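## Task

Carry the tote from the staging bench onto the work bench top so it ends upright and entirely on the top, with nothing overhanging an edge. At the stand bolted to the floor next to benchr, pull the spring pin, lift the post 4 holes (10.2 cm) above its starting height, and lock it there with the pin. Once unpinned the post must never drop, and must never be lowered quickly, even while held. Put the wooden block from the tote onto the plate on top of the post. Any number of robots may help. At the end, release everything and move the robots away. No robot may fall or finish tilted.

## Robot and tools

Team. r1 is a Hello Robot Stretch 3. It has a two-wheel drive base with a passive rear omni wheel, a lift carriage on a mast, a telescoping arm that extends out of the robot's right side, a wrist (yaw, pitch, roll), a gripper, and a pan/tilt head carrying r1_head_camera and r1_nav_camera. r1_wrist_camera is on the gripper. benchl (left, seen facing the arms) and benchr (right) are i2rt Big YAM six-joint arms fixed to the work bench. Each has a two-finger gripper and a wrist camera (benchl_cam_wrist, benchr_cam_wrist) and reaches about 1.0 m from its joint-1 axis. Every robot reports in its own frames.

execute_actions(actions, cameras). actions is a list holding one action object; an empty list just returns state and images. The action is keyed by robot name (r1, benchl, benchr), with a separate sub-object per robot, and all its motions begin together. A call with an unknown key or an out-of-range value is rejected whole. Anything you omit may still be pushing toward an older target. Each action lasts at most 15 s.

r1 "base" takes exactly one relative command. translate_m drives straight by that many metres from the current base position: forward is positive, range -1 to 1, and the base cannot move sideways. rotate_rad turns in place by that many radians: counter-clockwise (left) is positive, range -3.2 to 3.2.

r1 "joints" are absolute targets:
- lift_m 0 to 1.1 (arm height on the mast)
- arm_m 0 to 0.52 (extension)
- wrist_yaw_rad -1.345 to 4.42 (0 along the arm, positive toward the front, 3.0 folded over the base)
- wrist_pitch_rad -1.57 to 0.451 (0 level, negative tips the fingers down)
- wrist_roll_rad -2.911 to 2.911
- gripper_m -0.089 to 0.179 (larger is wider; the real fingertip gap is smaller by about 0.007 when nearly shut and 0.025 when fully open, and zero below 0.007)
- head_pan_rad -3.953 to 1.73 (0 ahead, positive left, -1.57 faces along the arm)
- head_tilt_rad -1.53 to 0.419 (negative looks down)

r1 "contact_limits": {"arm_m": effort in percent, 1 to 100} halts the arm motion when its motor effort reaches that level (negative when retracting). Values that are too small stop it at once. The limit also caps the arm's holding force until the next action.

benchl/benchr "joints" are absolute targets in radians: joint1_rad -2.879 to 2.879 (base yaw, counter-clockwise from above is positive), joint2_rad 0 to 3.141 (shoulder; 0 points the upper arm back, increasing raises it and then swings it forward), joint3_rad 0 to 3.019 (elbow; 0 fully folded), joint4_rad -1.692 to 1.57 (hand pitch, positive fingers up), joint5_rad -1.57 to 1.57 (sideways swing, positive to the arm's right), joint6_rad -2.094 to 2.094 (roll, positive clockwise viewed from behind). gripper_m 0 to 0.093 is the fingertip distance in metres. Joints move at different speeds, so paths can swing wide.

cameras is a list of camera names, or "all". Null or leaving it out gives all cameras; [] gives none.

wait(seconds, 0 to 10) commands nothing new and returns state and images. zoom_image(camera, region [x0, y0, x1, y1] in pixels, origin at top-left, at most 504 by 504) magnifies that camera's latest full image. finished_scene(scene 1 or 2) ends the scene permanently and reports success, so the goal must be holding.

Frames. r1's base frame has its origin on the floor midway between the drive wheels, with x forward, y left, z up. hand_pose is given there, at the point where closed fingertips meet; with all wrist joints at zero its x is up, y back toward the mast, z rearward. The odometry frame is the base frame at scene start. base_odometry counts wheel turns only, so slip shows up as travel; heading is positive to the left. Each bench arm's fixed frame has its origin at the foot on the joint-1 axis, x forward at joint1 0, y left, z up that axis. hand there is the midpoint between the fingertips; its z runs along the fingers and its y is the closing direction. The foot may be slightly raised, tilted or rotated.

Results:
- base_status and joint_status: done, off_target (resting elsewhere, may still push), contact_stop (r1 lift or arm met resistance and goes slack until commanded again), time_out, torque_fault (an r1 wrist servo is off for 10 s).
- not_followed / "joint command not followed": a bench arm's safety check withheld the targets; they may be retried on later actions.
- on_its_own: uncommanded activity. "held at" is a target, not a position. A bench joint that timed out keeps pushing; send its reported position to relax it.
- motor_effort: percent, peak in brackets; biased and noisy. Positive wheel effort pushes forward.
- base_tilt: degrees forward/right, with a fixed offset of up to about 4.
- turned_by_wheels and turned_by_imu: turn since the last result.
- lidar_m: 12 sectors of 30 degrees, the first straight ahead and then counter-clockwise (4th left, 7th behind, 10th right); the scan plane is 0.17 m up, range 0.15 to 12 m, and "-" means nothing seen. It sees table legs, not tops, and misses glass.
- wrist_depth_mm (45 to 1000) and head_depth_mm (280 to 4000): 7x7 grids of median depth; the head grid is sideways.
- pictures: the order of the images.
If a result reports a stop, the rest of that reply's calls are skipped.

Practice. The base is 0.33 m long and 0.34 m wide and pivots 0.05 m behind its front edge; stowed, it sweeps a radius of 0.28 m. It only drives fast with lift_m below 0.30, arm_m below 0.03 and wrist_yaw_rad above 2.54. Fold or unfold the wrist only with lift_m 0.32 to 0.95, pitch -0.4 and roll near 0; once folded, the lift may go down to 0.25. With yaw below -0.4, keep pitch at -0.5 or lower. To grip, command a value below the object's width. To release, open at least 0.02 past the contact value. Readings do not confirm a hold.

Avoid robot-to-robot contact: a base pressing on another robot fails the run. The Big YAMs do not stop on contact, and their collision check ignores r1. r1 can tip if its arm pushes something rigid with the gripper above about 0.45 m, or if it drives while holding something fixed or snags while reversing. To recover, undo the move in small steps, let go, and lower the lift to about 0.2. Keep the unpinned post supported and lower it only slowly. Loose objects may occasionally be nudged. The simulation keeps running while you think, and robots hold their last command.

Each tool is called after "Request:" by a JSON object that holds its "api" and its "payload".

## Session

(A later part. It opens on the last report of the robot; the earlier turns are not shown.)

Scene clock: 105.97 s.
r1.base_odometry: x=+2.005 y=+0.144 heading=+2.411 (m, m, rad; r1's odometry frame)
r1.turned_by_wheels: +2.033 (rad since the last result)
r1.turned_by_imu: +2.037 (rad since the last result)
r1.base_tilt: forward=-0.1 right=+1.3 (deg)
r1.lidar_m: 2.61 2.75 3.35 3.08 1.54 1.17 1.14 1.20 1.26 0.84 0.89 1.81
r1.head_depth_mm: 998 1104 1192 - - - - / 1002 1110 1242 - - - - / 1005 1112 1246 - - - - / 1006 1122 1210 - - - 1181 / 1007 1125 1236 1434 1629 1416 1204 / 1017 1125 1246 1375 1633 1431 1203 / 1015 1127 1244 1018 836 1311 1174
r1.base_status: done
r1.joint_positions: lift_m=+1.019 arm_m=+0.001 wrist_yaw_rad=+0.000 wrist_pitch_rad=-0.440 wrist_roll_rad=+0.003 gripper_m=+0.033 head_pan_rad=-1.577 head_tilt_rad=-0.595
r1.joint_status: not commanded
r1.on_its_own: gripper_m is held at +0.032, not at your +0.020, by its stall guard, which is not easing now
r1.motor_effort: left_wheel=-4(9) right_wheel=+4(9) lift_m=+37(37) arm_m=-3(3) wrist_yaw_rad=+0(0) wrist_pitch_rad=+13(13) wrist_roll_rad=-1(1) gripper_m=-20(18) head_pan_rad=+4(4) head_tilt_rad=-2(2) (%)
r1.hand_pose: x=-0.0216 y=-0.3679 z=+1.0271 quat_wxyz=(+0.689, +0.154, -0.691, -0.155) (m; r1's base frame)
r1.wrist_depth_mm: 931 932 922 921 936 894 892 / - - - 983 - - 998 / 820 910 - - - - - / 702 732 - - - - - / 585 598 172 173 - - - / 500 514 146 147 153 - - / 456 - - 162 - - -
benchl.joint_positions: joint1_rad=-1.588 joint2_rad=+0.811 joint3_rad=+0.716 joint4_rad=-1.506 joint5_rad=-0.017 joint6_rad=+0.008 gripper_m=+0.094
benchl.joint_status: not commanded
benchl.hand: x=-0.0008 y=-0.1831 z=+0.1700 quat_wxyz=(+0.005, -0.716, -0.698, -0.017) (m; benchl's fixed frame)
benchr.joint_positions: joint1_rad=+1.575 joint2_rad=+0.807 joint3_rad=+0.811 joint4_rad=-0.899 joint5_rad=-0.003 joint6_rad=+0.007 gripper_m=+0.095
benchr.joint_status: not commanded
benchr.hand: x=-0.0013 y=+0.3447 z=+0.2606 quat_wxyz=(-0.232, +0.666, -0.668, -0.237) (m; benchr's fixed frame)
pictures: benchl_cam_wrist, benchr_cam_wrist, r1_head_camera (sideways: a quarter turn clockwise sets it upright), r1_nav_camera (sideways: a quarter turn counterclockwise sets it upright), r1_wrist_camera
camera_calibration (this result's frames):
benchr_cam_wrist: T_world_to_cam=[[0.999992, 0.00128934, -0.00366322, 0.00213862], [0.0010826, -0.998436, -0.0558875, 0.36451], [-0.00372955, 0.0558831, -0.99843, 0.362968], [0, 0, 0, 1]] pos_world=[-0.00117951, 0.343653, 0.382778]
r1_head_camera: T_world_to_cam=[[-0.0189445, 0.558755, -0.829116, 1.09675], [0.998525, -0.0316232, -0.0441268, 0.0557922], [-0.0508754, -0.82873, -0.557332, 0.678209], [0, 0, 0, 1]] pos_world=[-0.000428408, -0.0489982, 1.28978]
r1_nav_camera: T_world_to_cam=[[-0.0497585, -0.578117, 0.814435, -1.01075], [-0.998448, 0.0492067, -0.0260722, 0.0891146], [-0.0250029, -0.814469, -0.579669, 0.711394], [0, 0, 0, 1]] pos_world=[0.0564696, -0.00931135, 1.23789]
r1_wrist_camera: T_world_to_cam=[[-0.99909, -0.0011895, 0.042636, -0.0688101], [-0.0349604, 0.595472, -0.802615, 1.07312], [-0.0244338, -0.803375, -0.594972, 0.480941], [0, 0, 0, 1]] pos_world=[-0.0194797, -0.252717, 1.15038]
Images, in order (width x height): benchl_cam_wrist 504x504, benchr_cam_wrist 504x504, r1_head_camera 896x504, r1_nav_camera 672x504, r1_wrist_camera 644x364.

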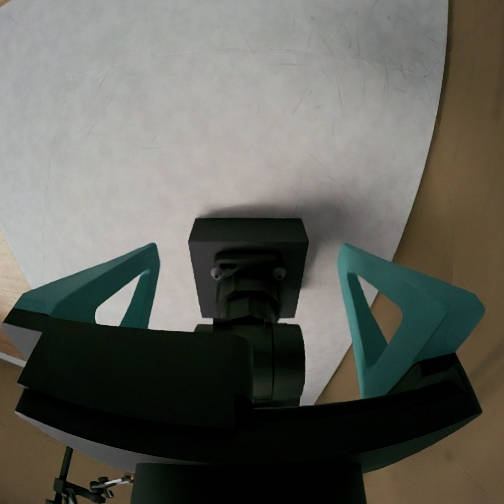

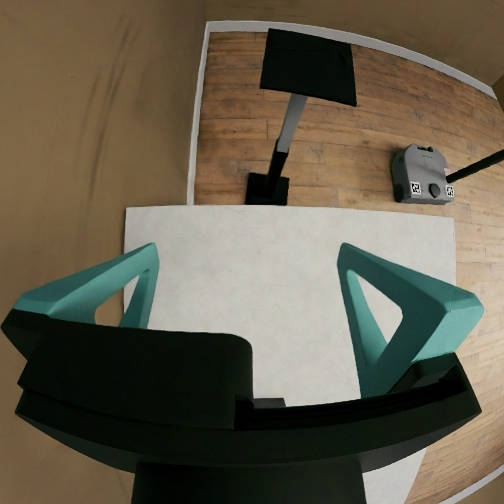

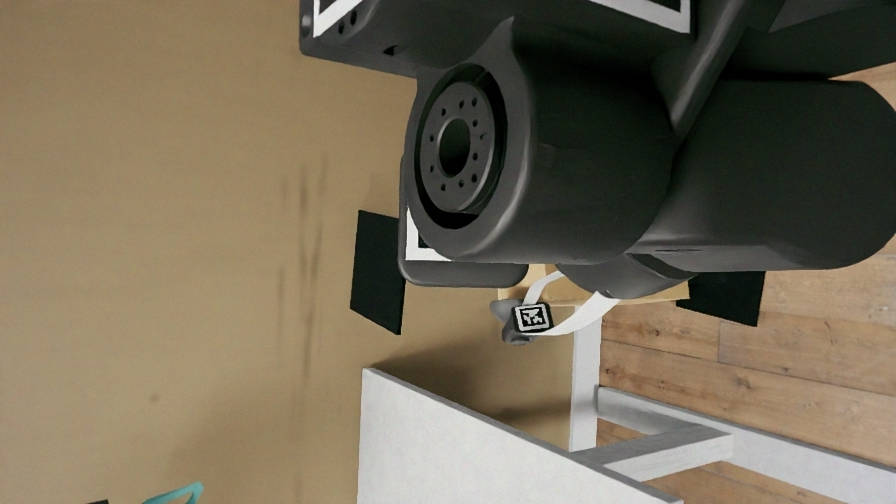

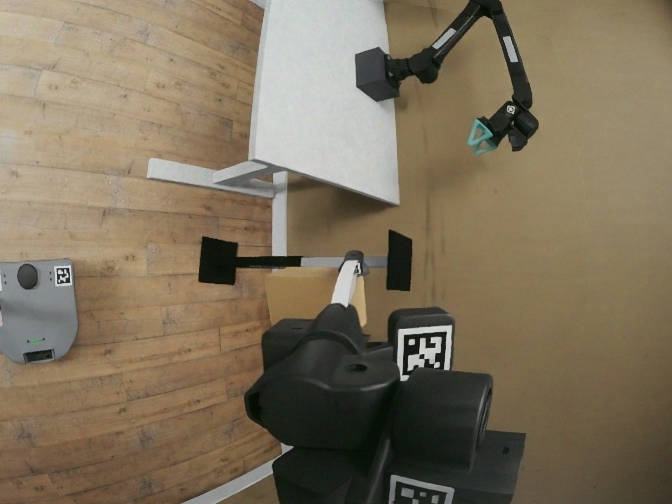

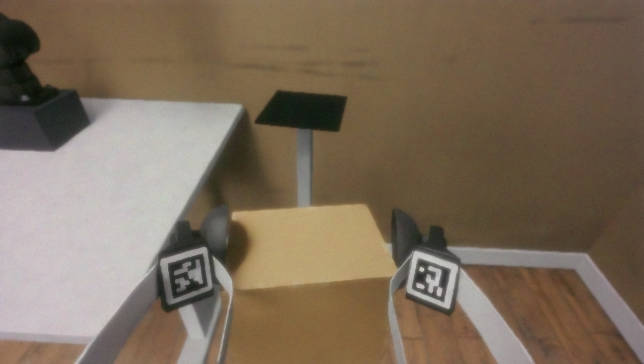

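Request:
{"api": "execute_actions", "payload": {"actions": [{"r1":{"base":{"translate_m":0.025},"joints":{"lift_m":1.04,"arm_m":0.49}}}], "cameras": ["r1_head_camera","benchr_cam_wrist","r1_nav_camera"]}}

Scene clock: 111.23 s.
r1.base_odometry: x=+1.987 y=+0.161 heading=+2.410 (m, m, rad; r1's odometry frame)
r1.turned_by_wheels: +0.000 (rad since the last result)
r1.turned_by_imu: +0.000 (rad since the last result)
r1.base_tilt: forward=-0.1 right=+1.3 (deg)
r1.lidar_m: 2.58 2.73 3.34 3.07 1.57 1.19 1.17 1.23 1.26 0.85 0.88 1.79
r1.head_depth_mm: 993 - 1255 1402 1624 1457 1219 / 991 1147 1244 1411 1645 1439 1215 / 993 - 1252 1423 1635 1439 1210 / 1011 - 815 1397 1593 1355 1208 / 1011 1119 1258 1424 1636 1438 1209 / 1017 1128 1251 1131 1623 1401 1201 / 1019 1117 1245 1019 805 1319 1167
r1.base_status: done
r1.joint_positions: lift_m=+1.039 arm_m=+0.490 wrist_yaw_rad=+0.000 wrist_pitch_rad=-0.440 wrist_roll_rad=+0.003 gripper_m=+0.033 head_pan_rad=-1.577 head_tilt_rad=-0.595
r1.joint_status: all done
r1.on_its_own: gripper_m is held at +0.032, not at your +0.020, by its stall guard, which is not easing now
r1.motor_effort: left_wheel=-4(6) right_wheel=+4(9) lift_m=+36(37) arm_m=+3(4) wrist_yaw_rad=+0(0) wrist_pitch_rad=+13(13) wrist_roll_rad=-1(2) gripper_m=-19(19) head_pan_rad=+4(4) head_tilt_rad=-2(2) (%)
r1.hand_pose: x=-0.0216 y=-0.8562 z=+1.0471 quat_wxyz=(+0.689, +0.154, -0.691, -0.155) (m; r1's base frame)
r1.wrist_depth_mm: 474 478 469 464 457 457 444 / 523 516 514 512 500 500 493 / 598 577 574 570 555 553 539 / 673 651 646 633 626 624 606 / 593 625 174 175 675 691 705 / 518 538 146 148 153 801 803 / 449 479 162 160 912 974 932
benchl.joint_positions: joint1_rad=-1.588 joint2_rad=+0.811 joint3_rad=+0.716 joint4_rad=-1.506 joint5_rad=-0.017 joint6_rad=+0.008 gripper_m=+0.094
benchl.joint_status: not commanded
benchl.hand: x=-0.0008 y=-0.1831 z=+0.1700 quat_wxyz=(+0.005, -0.716, -0.698, -0.017) (m; benchl's fixed frame)
benchr.joint_positions: joint1_rad=+1.575 joint2_rad=+0.807 joint3_rad=+0.811 joint4_rad=-0.899 joint5_rad=-0.003 joint6_rad=+0.007 gripper_m=+0.095
benchr.joint_status: not commanded
benchr.hand: x=-0.0013 y=+0.3447 z=+0.2606 quat_wxyz=(-0.232, +0.666, -0.668, -0.237) (m; benchr's fixed frame)
pictures: benchr_cam_wrist, r1_head_camera (sideways: a quarter turn clockwise sets it upright), r1_nav_camera (sideways: a quarter turn counterclockwise sets it upright)
camera_calibration (this result's frames):
benchr_cam_wrist: T_world_to_cam=[[0.999992, 0.00128934, -0.00366322, 0.00213862], [0.0010826, -0.998436, -0.0558875, 0.36451], [-0.00372955, 0.0558831, -0.99843, 0.362968], [0, 0, 0, 1]] pos_world=[-0.00117951, 0.343653, 0.382778]
r1_head_camera: T_world_to_cam=[[-0.0189445, 0.558755, -0.829116, 1.09675], [0.998525, -0.0316232, -0.0441268, 0.0557922], [-0.0508754, -0.82873, -0.557332, 0.678208], [0, 0, 0, 1]] pos_world=[-0.000428408, -0.0489982, 1.28978]
r1_nav_camera: T_world_to_cam=[[-0.0497585, -0.578117, 0.814435, -1.01075], [-0.998448, 0.0492067, -0.0260722, 0.0891146], [-0.0250029, -0.814469, -0.579669, 0.711394], [0, 0, 0, 1]] pos_world=[0.0564696, -0.00931136, 1.23789]
Images, in order (width x height): benchr_cam_wrist 504x504, r1_head_camera 896x504, r1_nav_camera 672x504.

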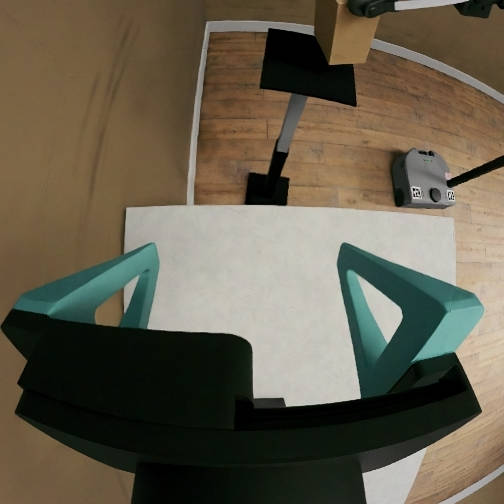

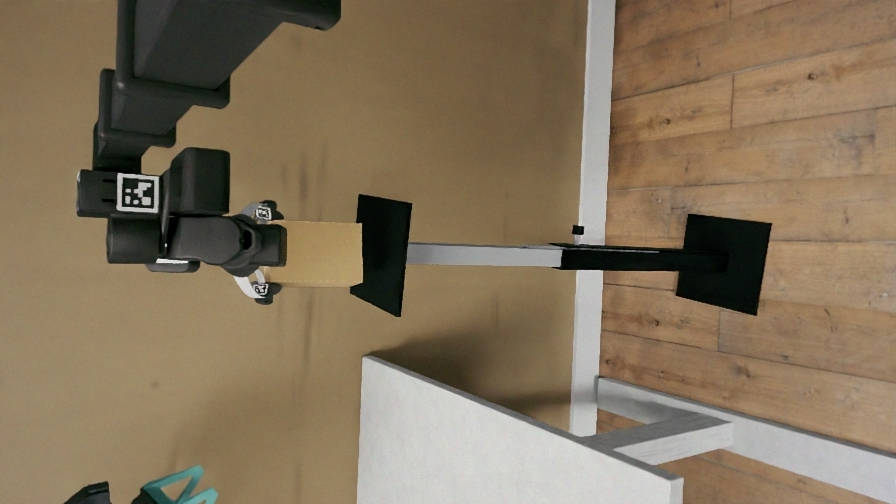

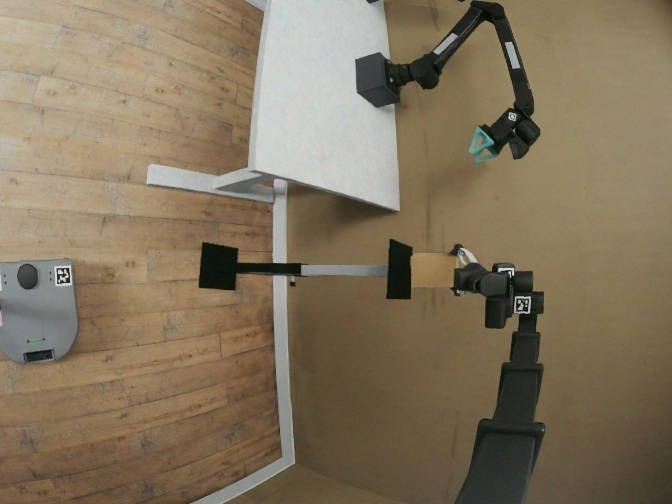

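Appears a bit short; extend and lower.

Request:
{"api": "execute_actions", "payload": {"actions": [{"r1":{"joints":{"lift_m":0.99,"arm_m":0.52}}}], "cameras": ["r1_head_camera","benchr_cam_wrist"]}}

Scene clock: 122.83 s.
r1.base_odometry: x=+1.987 y=+0.161 heading=+2.411 (m, m, rad; r1's odometry frame)
r1.turned_by_wheels: +0.000 (rad since the last result)
r1.turned_by_imu: +0.000 (rad since the last result)
r1.base_tilt: forward=-0.1 right=+1.3 (deg)
r1.lidar_m: 2.59 2.73 3.34 3.07 1.58 1.20 1.17 1.23 1.26 0.85 0.88 1.80
r1.head_depth_mm: 999 1092 - 1465 1625 1460 1222 / 1005 1072 1269 1413 1624 1451 1210 / 1005 - 1254 1422 1630 1445 1210 / 1010 1085 868 1391 1571 1353 1204 / 1013 1121 1258 1435 1620 1437 1202 / 1015 1127 1251 1134 1625 1399 1203 / 1022 1119 1253 1023 808 1317 1174
r1.base_status: not commanded
r1.joint_positions: lift_m=+0.991 arm_m=+0.520 wrist_yaw_rad=+0.000 wrist_pitch_rad=-0.422 wrist_roll_rad=+0.003 gripper_m=+0.033 head_pan_rad=-1.577 head_tilt_rad=-0.595
r1.joint_status: all done
r1.on_its_own: gripper_m is held at +0.032, not at your +0.020, by its stall guard, which is not easing now
r1.motor_effort: left_wheel=-2(4) right_wheel=+2(4) lift_m=+14(33) arm_m=+3(2) wrist_yaw_rad=+0(0) wrist_pitch_rad=+7(13) wrist_roll_rad=+0(1) gripper_m=-19(20) head_pan_rad=+4(4) head_tilt_rad=-1(1) (%)
r1.hand_pose: x=-0.0216 y=-0.8885 z=+1.0024 quat_wxyz=(+0.691, +0.148, -0.692, -0.149) (m; r1's base frame)
r1.wrist_depth_mm: 446 442 442 436 433 422 418 / 490 489 482 472 474 464 455 / 544 539 538 519 523 510 510 / 611 600 602 583 577 572 557 / 574 558 175 175 633 640 641 / 474 495 144 147 152 735 733 / 411 873 157 157 262 846 847
benchl.joint_positions: joint1_rad=-1.588 joint2_rad=+0.811 joint3_rad=+0.716 joint4_rad=-1.506 joint5_rad=-0.017 joint6_rad=+0.008 gripper_m=+0.094
benchl.joint_status: not commanded
benchl.hand: x=-0.0008 y=-0.1831 z=+0.1700 quat_wxyz=(+0.005, -0.716, -0.698, -0.017) (m; benchl's fixed frame)
benchr.joint_positions: joint1_rad=+1.575 joint2_rad=+0.807 joint3_rad=+0.811 joint4_rad=-0.899 joint5_rad=-0.003 joint6_rad=+0.007 gripper_m=+0.095
benchr.joint_status: not commanded
benchr.hand: x=-0.0013 y=+0.3447 z=+0.2606 quat_wxyz=(-0.232, +0.666, -0.668, -0.237) (m; benchr's fixed frame)
pictures: benchr_cam_wrist, r1_head_camera (sideways: a quarter turn clockwise sets it upright)
camera_calibration (this result's frames):
benchr_cam_wrist: T_world_to_cam=[[0.999992, 0.00128934, -0.00366322, 0.00213862], [0.0010826, -0.998436, -0.0558875, 0.36451], [-0.00372955, 0.0558831, -0.99843, 0.362968], [0, 0, 0, 1]] pos_world=[-0.00117951, 0.343653, 0.382778]
r1_head_camera: T_world_to_cam=[[-0.0189445, 0.558755, -0.829117, 1.09675], [0.998525, -0.0316232, -0.0441268, 0.0557922], [-0.0508754, -0.82873, -0.557332, 0.678208], [0, 0, 0, 1]] pos_world=[-0.000428408, -0.0489982, 1.28978]
Images, in order (width x height): benchr_cam_wrist 504x504, r1_head_camera 896x504.

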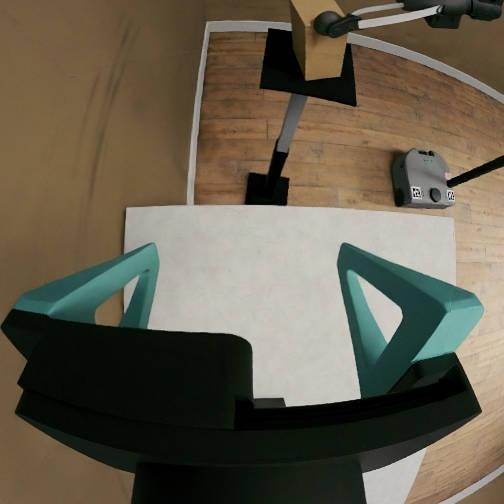

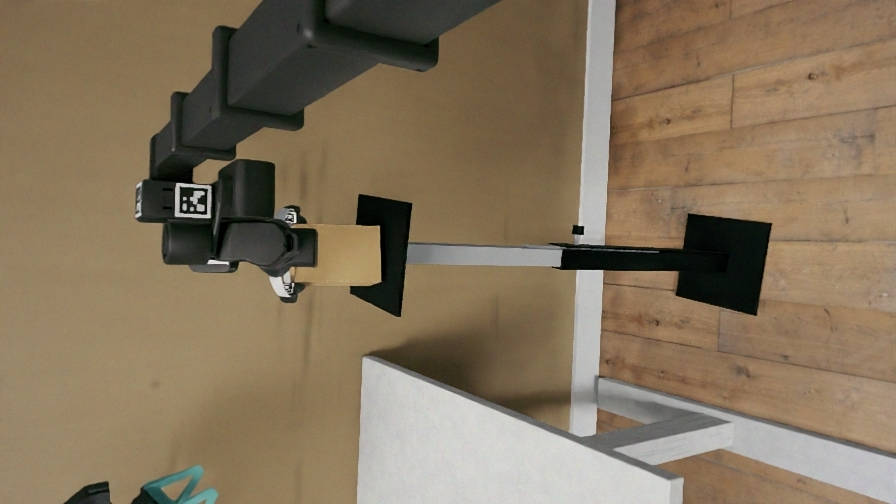

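Request:
{"api": "execute_actions", "payload": {"actions": [{"r1":{"joints":{"gripper_m":0.13}}}], "cameras": []}}

Request:
{"api": "execute_actions", "payload": {"actions": [{"r1":{"joints":{"arm_m":0.3}}}], "cameras": []}}

Request:
{"api": "execute_actions", "payload": {"actions": [{"r1":{"base":{"translate_m":-0.05},"joints":{"lift_m":0.37,"wrist_pitch_rad":0,"wrist_roll_rad":1.57,"gripper_m":0.08}},"benchr":{"joints":{"joint1_rad":1.413,"joint2_rad":1.85,"joint3_rad":0.7,"joint4_rad":1.15,"joint6_rad":1.57,"gripper_m":0.05}}}]}}

Scene clock: 128.43 s.
r1.base_odometry: x=+1.987 y=+0.161 heading=+2.410 (m, m, rad; r1's odometry frame)
r1.turned_by_wheels: +0.000 (rad since the last result)
r1.turned_by_imu: +0.000 (rad since the last result)
r1.base_tilt: forward=+0.0 right=+1.3 (deg)
r1.lidar_m: 2.58 2.73 3.34 3.08 1.57 1.19 1.17 1.23 1.26 0.85 0.88 1.79
r1.head_depth_mm: 999 1092 - 1463 1629 1452 1218 / 1003 1076 1279 1410 1629 1450 1212 / 1009 - 1258 1420 1632 1442 1208 / 1010 1080 854 1397 1573 1353 1206 / 1011 1127 1259 1436 1638 1434 1193 / 1016 1132 1250 1128 1624 1391 1202 / 1020 1110 1251 1022 804 1318 1169
r1.base_status: not commanded
r1.joint_positions: lift_m=+0.991 arm_m=+0.520 wrist_yaw_rad=+0.000 wrist_pitch_rad=-0.415 wrist_roll_rad=+0.001 gripper_m=+0.130 head_pan_rad=-1.577 head_tilt_rad=-0.595
r1.joint_status: all done
r1.motor_effort: left_wheel=-3(3) right_wheel=+3(3) lift_m=+14(14) arm_m=+3(3) wrist_yaw_rad=+0(0) wrist_pitch_rad=+5(7) wrist_roll_rad=+0(1) gripper_m=+1(81) head_pan_rad=+4(4) head_tilt_rad=-2(1) (%)
r1.hand_pose: x=-0.0215 y=-0.8894 z=+1.0040 quat_wxyz=(+0.692, +0.146, -0.692, -0.146) (m; r1's base frame)
r1.wrist_depth_mm: 452 442 437 430 421 424 422 / 494 479 480 473 469 463 455 / 543 538 536 525 512 507 498 / 611 593 587 591 580 567 561 / 551 587 661 620 652 639 629 / 476 - 162 153 730 700 741 / 411 432 135 132 246 876 840
benchl.joint_positions: joint1_rad=-1.588 joint2_rad=+0.811 joint3_rad=+0.716 joint4_rad=-1.506 joint5_rad=-0.017 joint6_rad=+0.008 gripper_m=+0.094
benchl.joint_status: not commanded
benchl.hand: x=-0.0008 y=-0.1831 z=+0.1700 quat_wxyz=(+0.005, -0.716, -0.698, -0.017) (m; benchl's fixed frame)
benchr.joint_positions: joint1_rad=+1.575 joint2_rad=+0.807 joint3_rad=+0.811 joint4_rad=-0.899 joint5_rad=-0.003 joint6_rad=+0.007 gripper_m=+0.095
benchr.joint_status: not commanded
benchr.hand: x=-0.0013 y=+0.3447 z=+0.2606 quat_wxyz=(-0.232, +0.666, -0.668, -0.237) (m; benchr's fixed frame)
pictures: none
No camera images: the call's "cameras" was empty. Leave "cameras" out to get every camera's image.

Scene clock: 131.30 s.
r1.base_odometry: x=+1.987 y=+0.161 heading=+2.410 (m, m, rad; r1's odometry frame)
r1.turned_by_wheels: +0.000 (rad since the last result)
r1.turned_by_imu: +0.000 (rad since the last result)
r1.base_tilt: forward=+0.0 right=+1.3 (deg)
r1.lidar_m: 2.58 2.73 3.34 3.07 1.57 1.19 1.17 1.23 1.26 0.85 0.88 1.80
r1.head_depth_mm: 997 1089 - 1430 1622 1455 1214 / 1002 1084 1256 1421 1634 1449 1207 / 1004 1083 - 1418 1626 1439 1209 / 1012 1105 - 1435 1577 1353 1209 / 1013 1129 1240 1436 1626 1440 1203 / 1021 1125 1252 1129 1620 1393 1195 / 1022 1117 1252 1018 808 1319 1174
r1.base_status: not commanded
r1.joint_positions: lift_m=+0.991 arm_m=+0.300 wrist_yaw_rad=+0.000 wrist_pitch_rad=-0.415 wrist_roll_rad=+0.001 gripper_m=+0.130 head_pan_rad=-1.577 head_tilt_rad=-0.595
r1.joint_status: all done
r1.motor_effort: left_wheel=-3(3) right_wheel=+3(3) lift_m=+14(14) arm_m=-3(6) wrist_yaw_rad=+0(0) wrist_pitch_rad=+5(5) wrist_roll_rad=+0(0) gripper_m=+0(0) head_pan_rad=+4(4) head_tilt_rad=-2(2) (%)
r1.hand_pose: x=-0.0215 y=-0.6701 z=+1.0040 quat_wxyz=(+0.692, +0.146, -0.692, -0.146) (m; r1's base frame)
r1.wrist_depth_mm: 662 647 646 618 624 623 614 / 728 723 706 692 705 684 690 / 770 801 779 325 749 750 743 / 682 693 760 357 838 849 837 / 556 587 976 368 971 933 942 / 473 - - - - - - / 405 441 - - - - -
benchl.joint_positions: joint1_rad=-1.588 joint2_rad=+0.811 joint3_rad=+0.716 joint4_rad=-1.506 joint5_rad=-0.017 joint6_rad=+0.008 gripper_m=+0.094
benchl.joint_status: not commanded
benchl.hand: x=-0.0008 y=-0.1831 z=+0.1700 quat_wxyz=(+0.005, -0.716, -0.698, -0.017) (m; benchl's fixed frame)
benchr.joint_positions: joint1_rad=+1.575 joint2_rad=+0.807 joint3_rad=+0.811 joint4_rad=-0.899 joint5_rad=-0.003 joint6_rad=+0.007 gripper_m=+0.095
benchr.joint_status: not commanded
benchr.hand: x=-0.0013 y=+0.3447 z=+0.2606 quat_wxyz=(-0.232, +0.666, -0.668, -0.237) (m; benchr's fixed frame)
pictures: none
No camera images: the call's "cameras" was empty. Leave "cameras" out to get every camera's image.

Scene clock: 137.77 s.
r1.base_odometry: x=+2.024 y=+0.127 heading=+2.410 (m, m, rad; r1's odometry frame)
r1.turned_by_wheels: +0.000 (rad since the last result)
r1.turned_by_imu: +0.000 (rad since the last result)
r1.base_tilt: forward=+0.0 right=+1.3 (deg)
r1.lidar_m: 2.63 2.78 3.36 3.50 1.51 1.14 1.12 1.17 1.26 0.84 0.90 1.83
r1.head_depth_mm: 998 1101 1237 1405 1623 1449 1219 / 998 1108 1238 1416 1634 1452 1217 / 1004 1111 1254 1416 1623 1472 1186 / 1008 1114 1194 1398 1599 1455 1154 / 1010 1124 1192 1402 1615 1401 1203 / 1013 1125 1203 1441 1638 1428 1200 / 1017 1116 1201 1022 1148 1318 1169
r1.base_status: done
r1.joint_positions: lift_m=+0.371 arm_m=+0.300 wrist_yaw_rad=+0.000 wrist_pitch_rad=-0.023 wrist_roll_rad=+1.568 gripper_m=+0.080 head_pan_rad=-1.577 head_tilt_rad=-0.595
r1.joint_status: all done
r1.motor_effort: left_wheel=-3(8) right_wheel=+3(5) lift_m=+14(15) arm_m=-3(3) wrist_yaw_rad=+0(1) wrist_pitch_rad=+7(10) wrist_roll_rad=+1(2) gripper_m=+1(82) head_pan_rad=+4(4) head_tilt_rad=-1(2) (%)
r1.hand_pose: x=-0.0214 y=-0.7009 z=+0.4789 quat_wxyz=(+0.002, +0.000, -1.000, -0.012) (m; r1's base frame)
r1.wrist_depth_mm: 601 628 638 640 666 661 534 / 629 651 663 672 689 677 536 / 668 673 689 714 711 709 532 / 668 713 713 352 749 695 493 / 317 324 328 329 340 347 353 / 766 750 786 817 828 741 530 / 788 531 819 832 868 672 529
benchl.joint_positions: joint1_rad=-1.588 joint2_rad=+0.811 joint3_rad=+0.716 joint4_rad=-1.506 joint5_rad=-0.017 joint6_rad=+0.008 gripper_m=+0.094
benchl.joint_status: not commanded
benchl.hand: x=-0.0008 y=-0.1831 z=+0.1700 quat_wxyz=(+0.005, -0.716, -0.698, -0.017) (m; benchl's fixed frame)
benchr.joint_positions: joint1_rad=+1.412 joint2_rad=+1.839 joint3_rad=+0.708 joint4_rad=+1.135 joint5_rad=-0.002 joint6_rad=+1.559 gripper_m=+0.050
benchr.joint_status: all done
benchr.hand: x=+0.0946 y=+0.5887 z=+0.1326 quat_wxyz=(-0.060, -0.051, -0.704, -0.706) (m; benchr's fixed frame)
pictures: benchl_cam_wrist, benchr_cam_wrist, r1_head_camera (sideways: a quarter turn clockwise sets it upright), r1_nav_camera (sideways: a quarter turn counterclockwise sets it upright), r1_wrist_camera
camera_calibration (this result's frames):
benchr_cam_wrist: T_world_to_cam=[[0.0144927, -0.000146111, -0.999895, 0.13164], [-0.894612, -0.446658, -0.0129014, 0.355005], [-0.446609, 0.894705, -0.00660398, -0.361531], [0, 0, 0, 1]] pos_world=[0.154221, 0.482048, 0.133818]
r1_head_camera: T_world_to_cam=[[-0.0189446, 0.558755, -0.829116, 1.09675], [0.998525, -0.0316231, -0.0441268, 0.0557922], [-0.0508753, -0.82873, -0.557332, 0.678209], [0, 0, 0, 1]] pos_world=[-0.000428403, -0.0489982, 1.28978]
r1_nav_camera: T_world_to_cam=[[-0.0497585, -0.578117, 0.814435, -1.01075], [-0.998448, 0.0492066, -0.0260722, 0.0891146], [-0.0250028, -0.814469, -0.579669, 0.711394], [0, 0, 0, 1]] pos_world=[0.0564696, -0.00931135, 1.23789]
r1_wrist_camera: T_world_to_cam=[[-0.0446406, 0.0404881, -0.998182, 0.502483], [0.979776, 0.196861, -0.0358324, 0.206479], [0.195053, -0.979595, -0.0484573, -0.493292], [0, 0, 0, 1]] pos_world=[-0.0836539, -0.544219, 0.485065]
Images, in order (width x height): benchl_cam_wrist 504x504, benchr_cam_wrist 504x504, r1_head_camera 896x504, r1_nav_camera 672x504, r1_wrist_camera 644x364.

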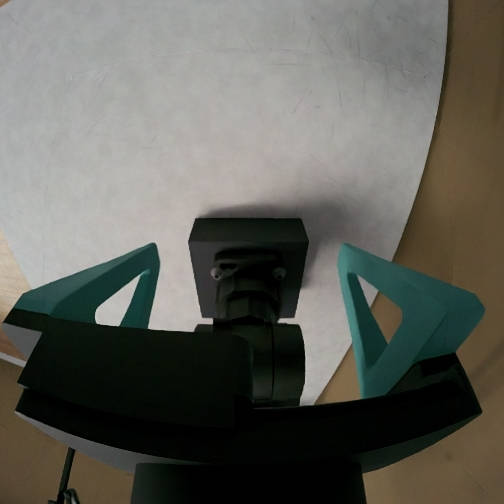

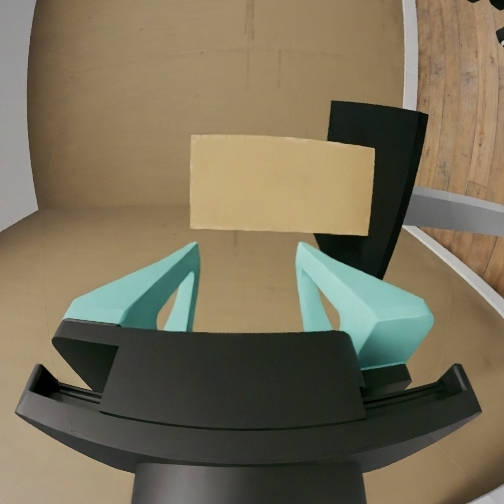

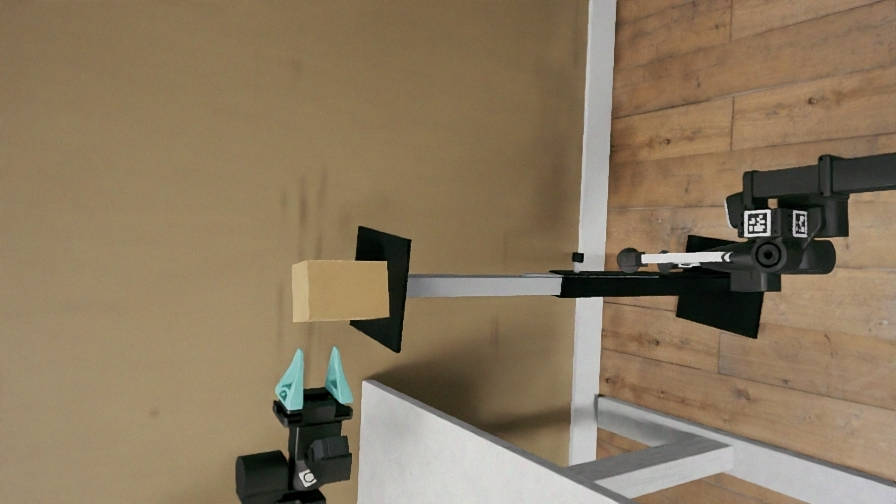

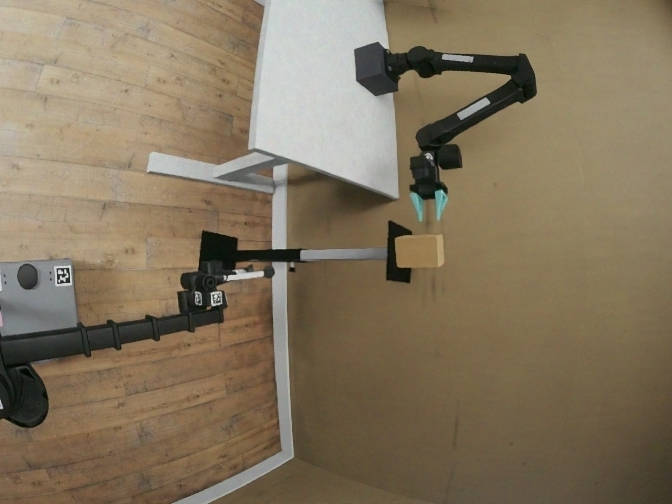

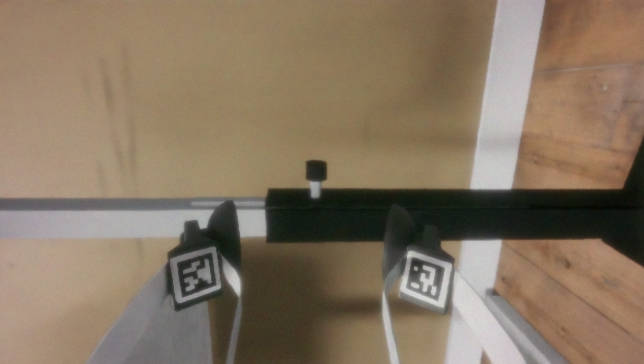

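Request:
{"api": "execute_actions", "payload": {"actions": [{"r1":{"base":{"translate_m":-0.015},"joints":{"arm_m":0.49}},"benchr":{"joints":{"joint2_rad":2.17,"joint4_rad":1.46}}}], "cameras": ["r1_head_camera","benchr_cam_wrist","r1_wrist_camera"]}}

Scene clock: 142.20 s.
r1.base_odometry: x=+2.035 y=+0.117 heading=+2.410 (m, m, rad; r1's odometry frame)
r1.turned_by_wheels: +0.000 (rad since the last result)
r1.turned_by_imu: +0.000 (rad since the last result)
r1.base_tilt: forward=+0.0 right=+1.3 (deg)
r1.lidar_m: 2.65 2.80 3.37 3.06 1.49 1.13 1.10 1.16 1.25 0.85 0.91 1.84
r1.head_depth_mm: 995 1105 1234 1397 1622 1451 1216 / 1004 1108 1238 1405 1629 1451 1216 / 1003 1110 1247 1423 1628 1439 1202 / 1009 1120 1208 1424 1577 1353 1209 / 1008 1126 1195 1401 1621 1400 1200 / 1011 1122 1224 1438 1620 1435 1199 / 1020 1129 1201 1022 1209 1312 1186
r1.base_status: done
r1.joint_positions: lift_m=+0.371 arm_m=+0.490 wrist_yaw_rad=+0.000 wrist_pitch_rad=-0.022 wrist_roll_rad=+1.569 gripper_m=+0.080 head_pan_rad=-1.577 head_tilt_rad=-0.595
r1.joint_status: all done
r1.motor_effort: left_wheel=-3(8) right_wheel=+3(6) lift_m=+15(14) arm_m=+3(3) wrist_yaw_rad=+0(1) wrist_pitch_rad=+7(8) wrist_roll_rad=+0(1) gripper_m=+0(1) head_pan_rad=+4(5) head_tilt_rad=-2(2) (%)
r1.hand_pose: x=-0.0214 y=-0.8903 z=+0.4791 quat_wxyz=(+0.001, +0.000, -1.000, -0.012) (m; r1's base frame)
r1.wrist_depth_mm: 442 452 459 466 473 482 476 / 458 461 478 479 495 513 496 / 474 481 499 503 517 528 509 / 495 494 515 522 533 551 522 / 516 519 544 556 565 574 532 / 541 549 554 140 570 586 481 / 153 150 151 148 150 151 152
benchl.joint_positions: joint1_rad=-1.588 joint2_rad=+0.811 joint3_rad=+0.716 joint4_rad=-1.506 joint5_rad=-0.017 joint6_rad=+0.008 gripper_m=+0.094
benchl.joint_status: not commanded
benchl.hand: x=-0.0008 y=-0.1831 z=+0.1700 quat_wxyz=(+0.005, -0.716, -0.698, -0.017) (m; benchl's fixed frame)
benchr.joint_positions: joint1_rad=+1.412 joint2_rad=+2.171 joint3_rad=+0.708 joint4_rad=+1.446 joint5_rad=-0.002 joint6_rad=+1.560 gripper_m=+0.050
benchr.joint_status: all done
benchr.hand: x=+0.0918 y=+0.5714 z=+0.0202 quat_wxyz=(-0.059, -0.052, -0.711, -0.698) (m; benchr's fixed frame)
pictures: benchr_cam_wrist, r1_head_camera (sideways: a quarter turn clockwise sets it upright), r1_wrist_camera
camera_calibration (this result's frames):
benchr_cam_wrist: T_world_to_cam=[[0.00997846, -0.0210569, -0.999728, 0.0315852], [-0.894644, -0.44678, 0.000480766, 0.343129], [-0.446669, 0.894396, -0.0232966, -0.347492], [0, 0, 0, 1]] pos_world=[0.151449, 0.464764, 0.0233162]
r1_head_camera: T_world_to_cam=[[-0.0189445, 0.558755, -0.829116, 1.09675], [0.998525, -0.0316233, -0.0441268, 0.0557922], [-0.0508755, -0.82873, -0.557332, 0.678209], [0, 0, 0, 1]] pos_world=[-0.000428414, -0.0489982, 1.28978]
r1_wrist_camera: T_world_to_cam=[[-0.0443635, 0.0395125, -0.998234, 0.509562], [0.979787, 0.196821, -0.0357531, 0.243695], [0.19506, -0.979643, -0.0474455, -0.679323], [0, 0, 0, 1]] pos_world=[-0.0836544, -0.733592, 0.485144]
Images, in order (width x height): benchr_cam_wrist 504x504, r1_head_camera 896x504, r1_wrist_camera 644x364.

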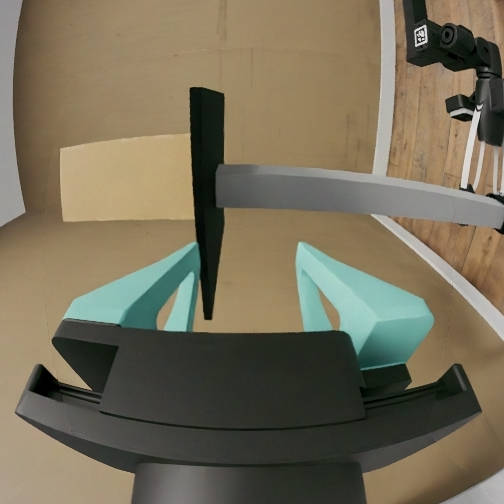

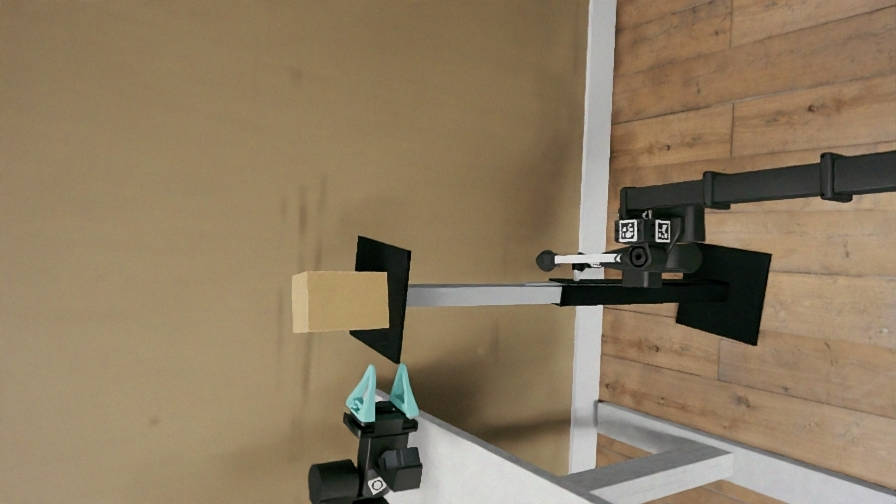

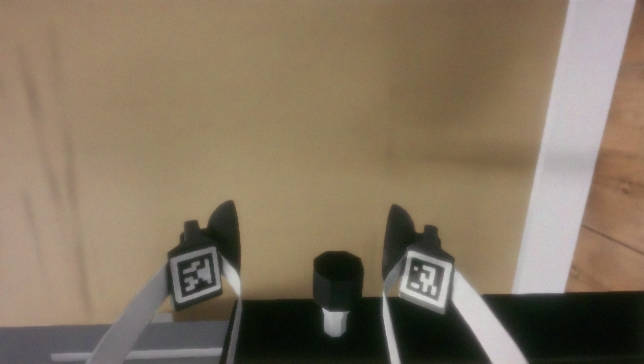

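Request:
{"api": "execute_actions", "payload": {"actions": [{"r1":{"base":{"translate_m":0.006},"joints":{"arm_m":0.475,"lift_m":0.362}},"benchr":{"joints":{"joint3_rad":0.82,"joint4_rad":1.36}}}], "cameras": ["benchr_cam_wrist"]}}

Request:
{"api": "execute_actions", "payload": {"actions": [{"r1":{"joints":{"gripper_m":-0.02}},"benchr":{"joints":{"joint2_rad":2.25,"joint3_rad":0.96,"joint4_rad":1.30}}}], "cameras": ["r1_head_camera","benchr_cam_wrist","r1_wrist_camera"]}}

Scene clock: 144.93 s.
r1.base_odometry: x=+2.031 y=+0.121 heading=+2.410 (m, m, rad; r1's odometry frame)
r1.turned_by_wheels: +0.000 (rad since the last result)
r1.turned_by_imu: +0.000 (rad since the last result)
r1.base_tilt: forward=+0.0 right=+1.3 (deg)
r1.lidar_m: 2.64 2.78 3.37 3.07 1.49 1.13 1.11 1.17 1.26 0.84 0.90 1.84
r1.head_depth_mm: 994 1100 1234 1404 1611 1457 1217 / 998 1111 1240 1409 1629 1443 1204 / 1005 1114 1252 1417 1618 1446 1212 / 1009 1117 1216 1391 1571 1359 1219 / 1012 1120 1187 1409 1615 1391 1202 / 1012 1122 1228 1434 1623 1433 1197 / 1014 1130 1203 1022 1185 1316 1184
r1.base_status: done
r1.joint_positions: lift_m=+0.363 arm_m=+0.475 wrist_yaw_rad=+0.000 wrist_pitch_rad=-0.022 wrist_roll_rad=+1.569 gripper_m=+0.080 head_pan_rad=-1.577 head_tilt_rad=-0.595
r1.joint_status: all done
r1.motor_effort: left_wheel=-3(5) right_wheel=+3(8) lift_m=+15(15) arm_m=-3(1) wrist_yaw_rad=-1(0) wrist_pitch_rad=+7(7) wrist_roll_rad=+1(1) gripper_m=-1(0) head_pan_rad=+5(4) head_tilt_rad=-2(1) (%)
r1.hand_pose: x=-0.0214 y=-0.8759 z=+0.4711 quat_wxyz=(+0.001, +0.000, -1.000, -0.012) (m; r1's base frame)
r1.wrist_depth_mm: 458 457 464 476 478 500 485 / 476 477 480 500 502 506 504 / 496 498 509 514 526 543 516 / 505 521 531 537 555 563 521 / 523 544 560 561 574 583 522 / 545 560 167 162 169 181 183 / 150 153 152 152 156 159 163
benchl.joint_positions: joint1_rad=-1.588 joint2_rad=+0.811 joint3_rad=+0.716 joint4_rad=-1.506 joint5_rad=-0.017 joint6_rad=+0.008 gripper_m=+0.094
benchl.joint_status: not commanded
benchl.hand: x=-0.0008 y=-0.1831 z=+0.1700 quat_wxyz=(+0.005, -0.716, -0.698, -0.017) (m; benchl's fixed frame)
benchr.joint_positions: joint1_rad=+1.412 joint2_rad=+2.171 joint3_rad=+0.785 joint4_rad=+1.372 joint5_rad=-0.002 joint6_rad=+1.561 gripper_m=+0.050
benchr.joint_status: all done
benchr.hand: x=+0.0964 y=+0.6002 z=+0.0254 quat_wxyz=(-0.059, -0.052, -0.710, -0.700) (m; benchr's fixed frame)
pictures: benchr_cam_wrist
camera_calibration (this result's frames):
benchr_cam_wrist: T_world_to_cam=[[0.00976874, -0.0175486, -0.999798, 0.0353027], [-0.894649, -0.446769, -0.000899621, 0.360157], [-0.446663, 0.894477, -0.0200642, -0.371197], [0, 0, 0, 1]] pos_world=[0.15607, 0.493554, 0.0281718]
Images, in order (width x height): benchr_cam_wrist 504x504.

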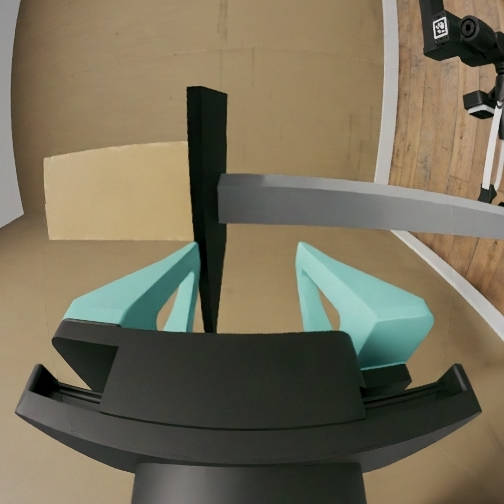

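Scene clock: 146.87 s.
r1.base_odometry: x=+2.031 y=+0.121 heading=+2.410 (m, m, rad; r1's odometry frame)
r1.turned_by_wheels: +0.000 (rad since the last result)
r1.turned_by_imu: +0.000 (rad since the last result)
r1.base_tilt: forward=-0.1 right=+1.4 (deg)
r1.lidar_m: 2.64 2.78 3.38 3.09 1.49 1.13 1.11 1.17 1.25 0.85 0.90 1.84
r1.head_depth_mm: 994 1100 1233 1402 1642 1456 1211 / 1003 1107 1240 1409 1634 1439 1217 / 1003 1112 1252 1423 1631 1454 1216 / 1004 1112 1214 1403 1591 1348 1205 / 1014 1118 1194 1407 1610 1392 1203 / 1014 1122 1222 1438 1635 1431 1203 / 1013 1127 943 1016 1188 1307 1189
r1.base_status: not commanded
r1.joint_positions: lift_m=+0.362 arm_m=+0.475 wrist_yaw_rad=+0.000 wrist_pitch_rad=-0.027 wrist_roll_rad=+1.569 gripper_m=-0.019 head_pan_rad=-1.577 head_tilt_rad=-0.595
r1.joint_status: all done
r1.motor_effort: left_wheel=-2(3) right_wheel=+1(3) lift_m=+15(15) arm_m=-3(3) wrist_yaw_rad=+0(1) wrist_pitch_rad=+8(10) wrist_roll_rad=+1(1) gripper_m=-18(93) head_pan_rad=+4(4) head_tilt_rad=-1(2) (%)
r1.hand_pose: x=-0.0213 y=-0.8758 z=+0.4700 quat_wxyz=(+0.001, +0.000, -1.000, -0.014) (m; r1's base frame)
r1.wrist_depth_mm: 453 465 464 481 488 504 487 / 466 481 487 503 503 520 504 / 492 498 513 520 526 540 516 / 503 517 529 538 547 563 518 / 530 541 550 157 589 588 527 / 543 554 571 162 180 181 183 / 149 152 149 152 155 159 163
benchl.joint_positions: joint1_rad=-1.588 joint2_rad=+0.811 joint3_rad=+0.716 joint4_rad=-1.506 joint5_rad=-0.017 joint6_rad=+0.008 gripper_m=+0.094
benchl.joint_status: not commanded
benchl.hand: x=-0.0008 y=-0.1831 z=+0.1700 quat_wxyz=(+0.005, -0.716, -0.698, -0.017) (m; benchl's fixed frame)
benchr.joint_positions: joint1_rad=+1.412 joint2_rad=+2.180 joint3_rad=+0.795 joint4_rad=+1.376 joint5_rad=-0.002 joint6_rad=+1.566 gripper_m=+0.050
benchr.joint_status: joint3_rad time_out (moved +0.010 of +0.175); joint4_rad time_out (moved +0.004 of -0.072); the others done
benchr.on_its_own: joint3_rad reads +0.795 and still pushes toward +0.907 since a time_out; joint4_rad reads +1.376 and still pushes toward +1.300 since a time_out
benchr.hand: x=+0.0969 y=+0.6029 z=+0.0241 quat_wxyz=(-0.057, -0.054, -0.708, -0.701) (m; benchr's fixed frame)
pictures: benchr_cam_wrist, r1_head_camera (sideways: a quarter turn clockwise sets it upright), r1_wrist_camera
camera_calibration (this result's frames):
benchr_cam_wrist: T_world_to_cam=[[0.00521913, -0.0121946, -0.999912, 0.0312578], [-0.894678, -0.446711, 0.000778103, 0.361715], [-0.446681, 0.894595, -0.0132417, -0.373731], [0, 0, 0, 1]] pos_world=[0.156517, 0.496301, 0.0260248]
r1_head_camera: T_world_to_cam=[[-0.0189445, 0.558755, -0.829116, 1.09675], [0.998525, -0.0316233, -0.0441268, 0.0557922], [-0.0508755, -0.82873, -0.557332, 0.678209], [0, 0, 0, 1]] pos_world=[-0.000428414, -0.0489982, 1.28978]
r1_wrist_camera: T_world_to_cam=[[-0.0443193, 0.0438008, -0.998057, 0.503539], [0.97971, 0.19737, -0.0348428, 0.240469], [0.19546, -0.97935, -0.0516593, -0.663353], [0, 0, 0, 1]] pos_world=[-0.0836144, -0.719171, 0.476671]
Images, in order (width x height): benchr_cam_wrist 504x504, r1_head_camera 896x504, r1_wrist_camera 644x364.

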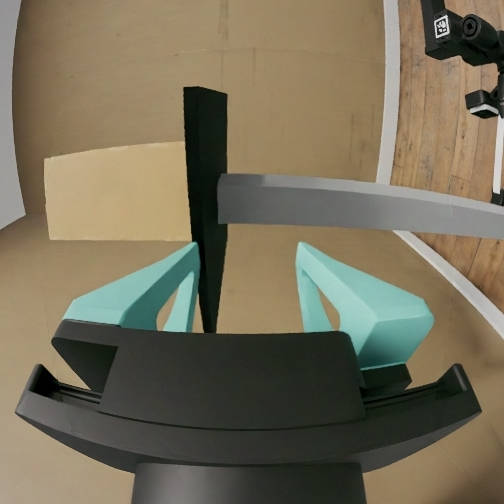

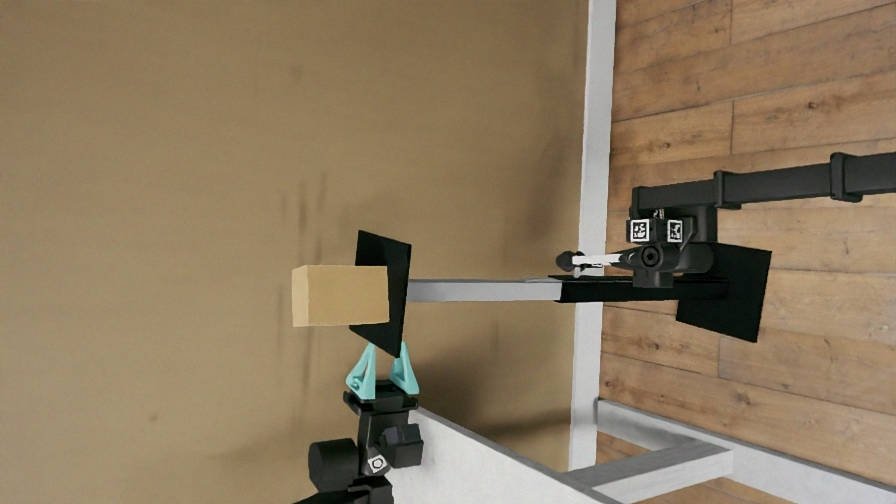

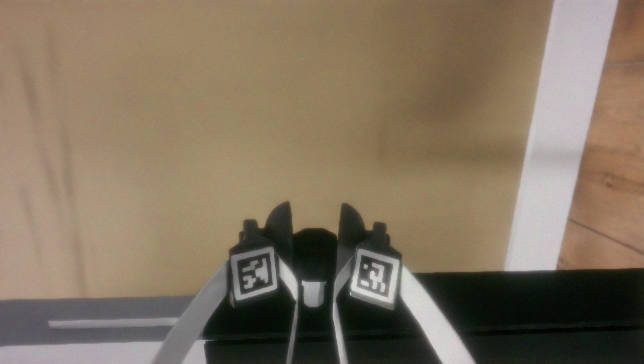

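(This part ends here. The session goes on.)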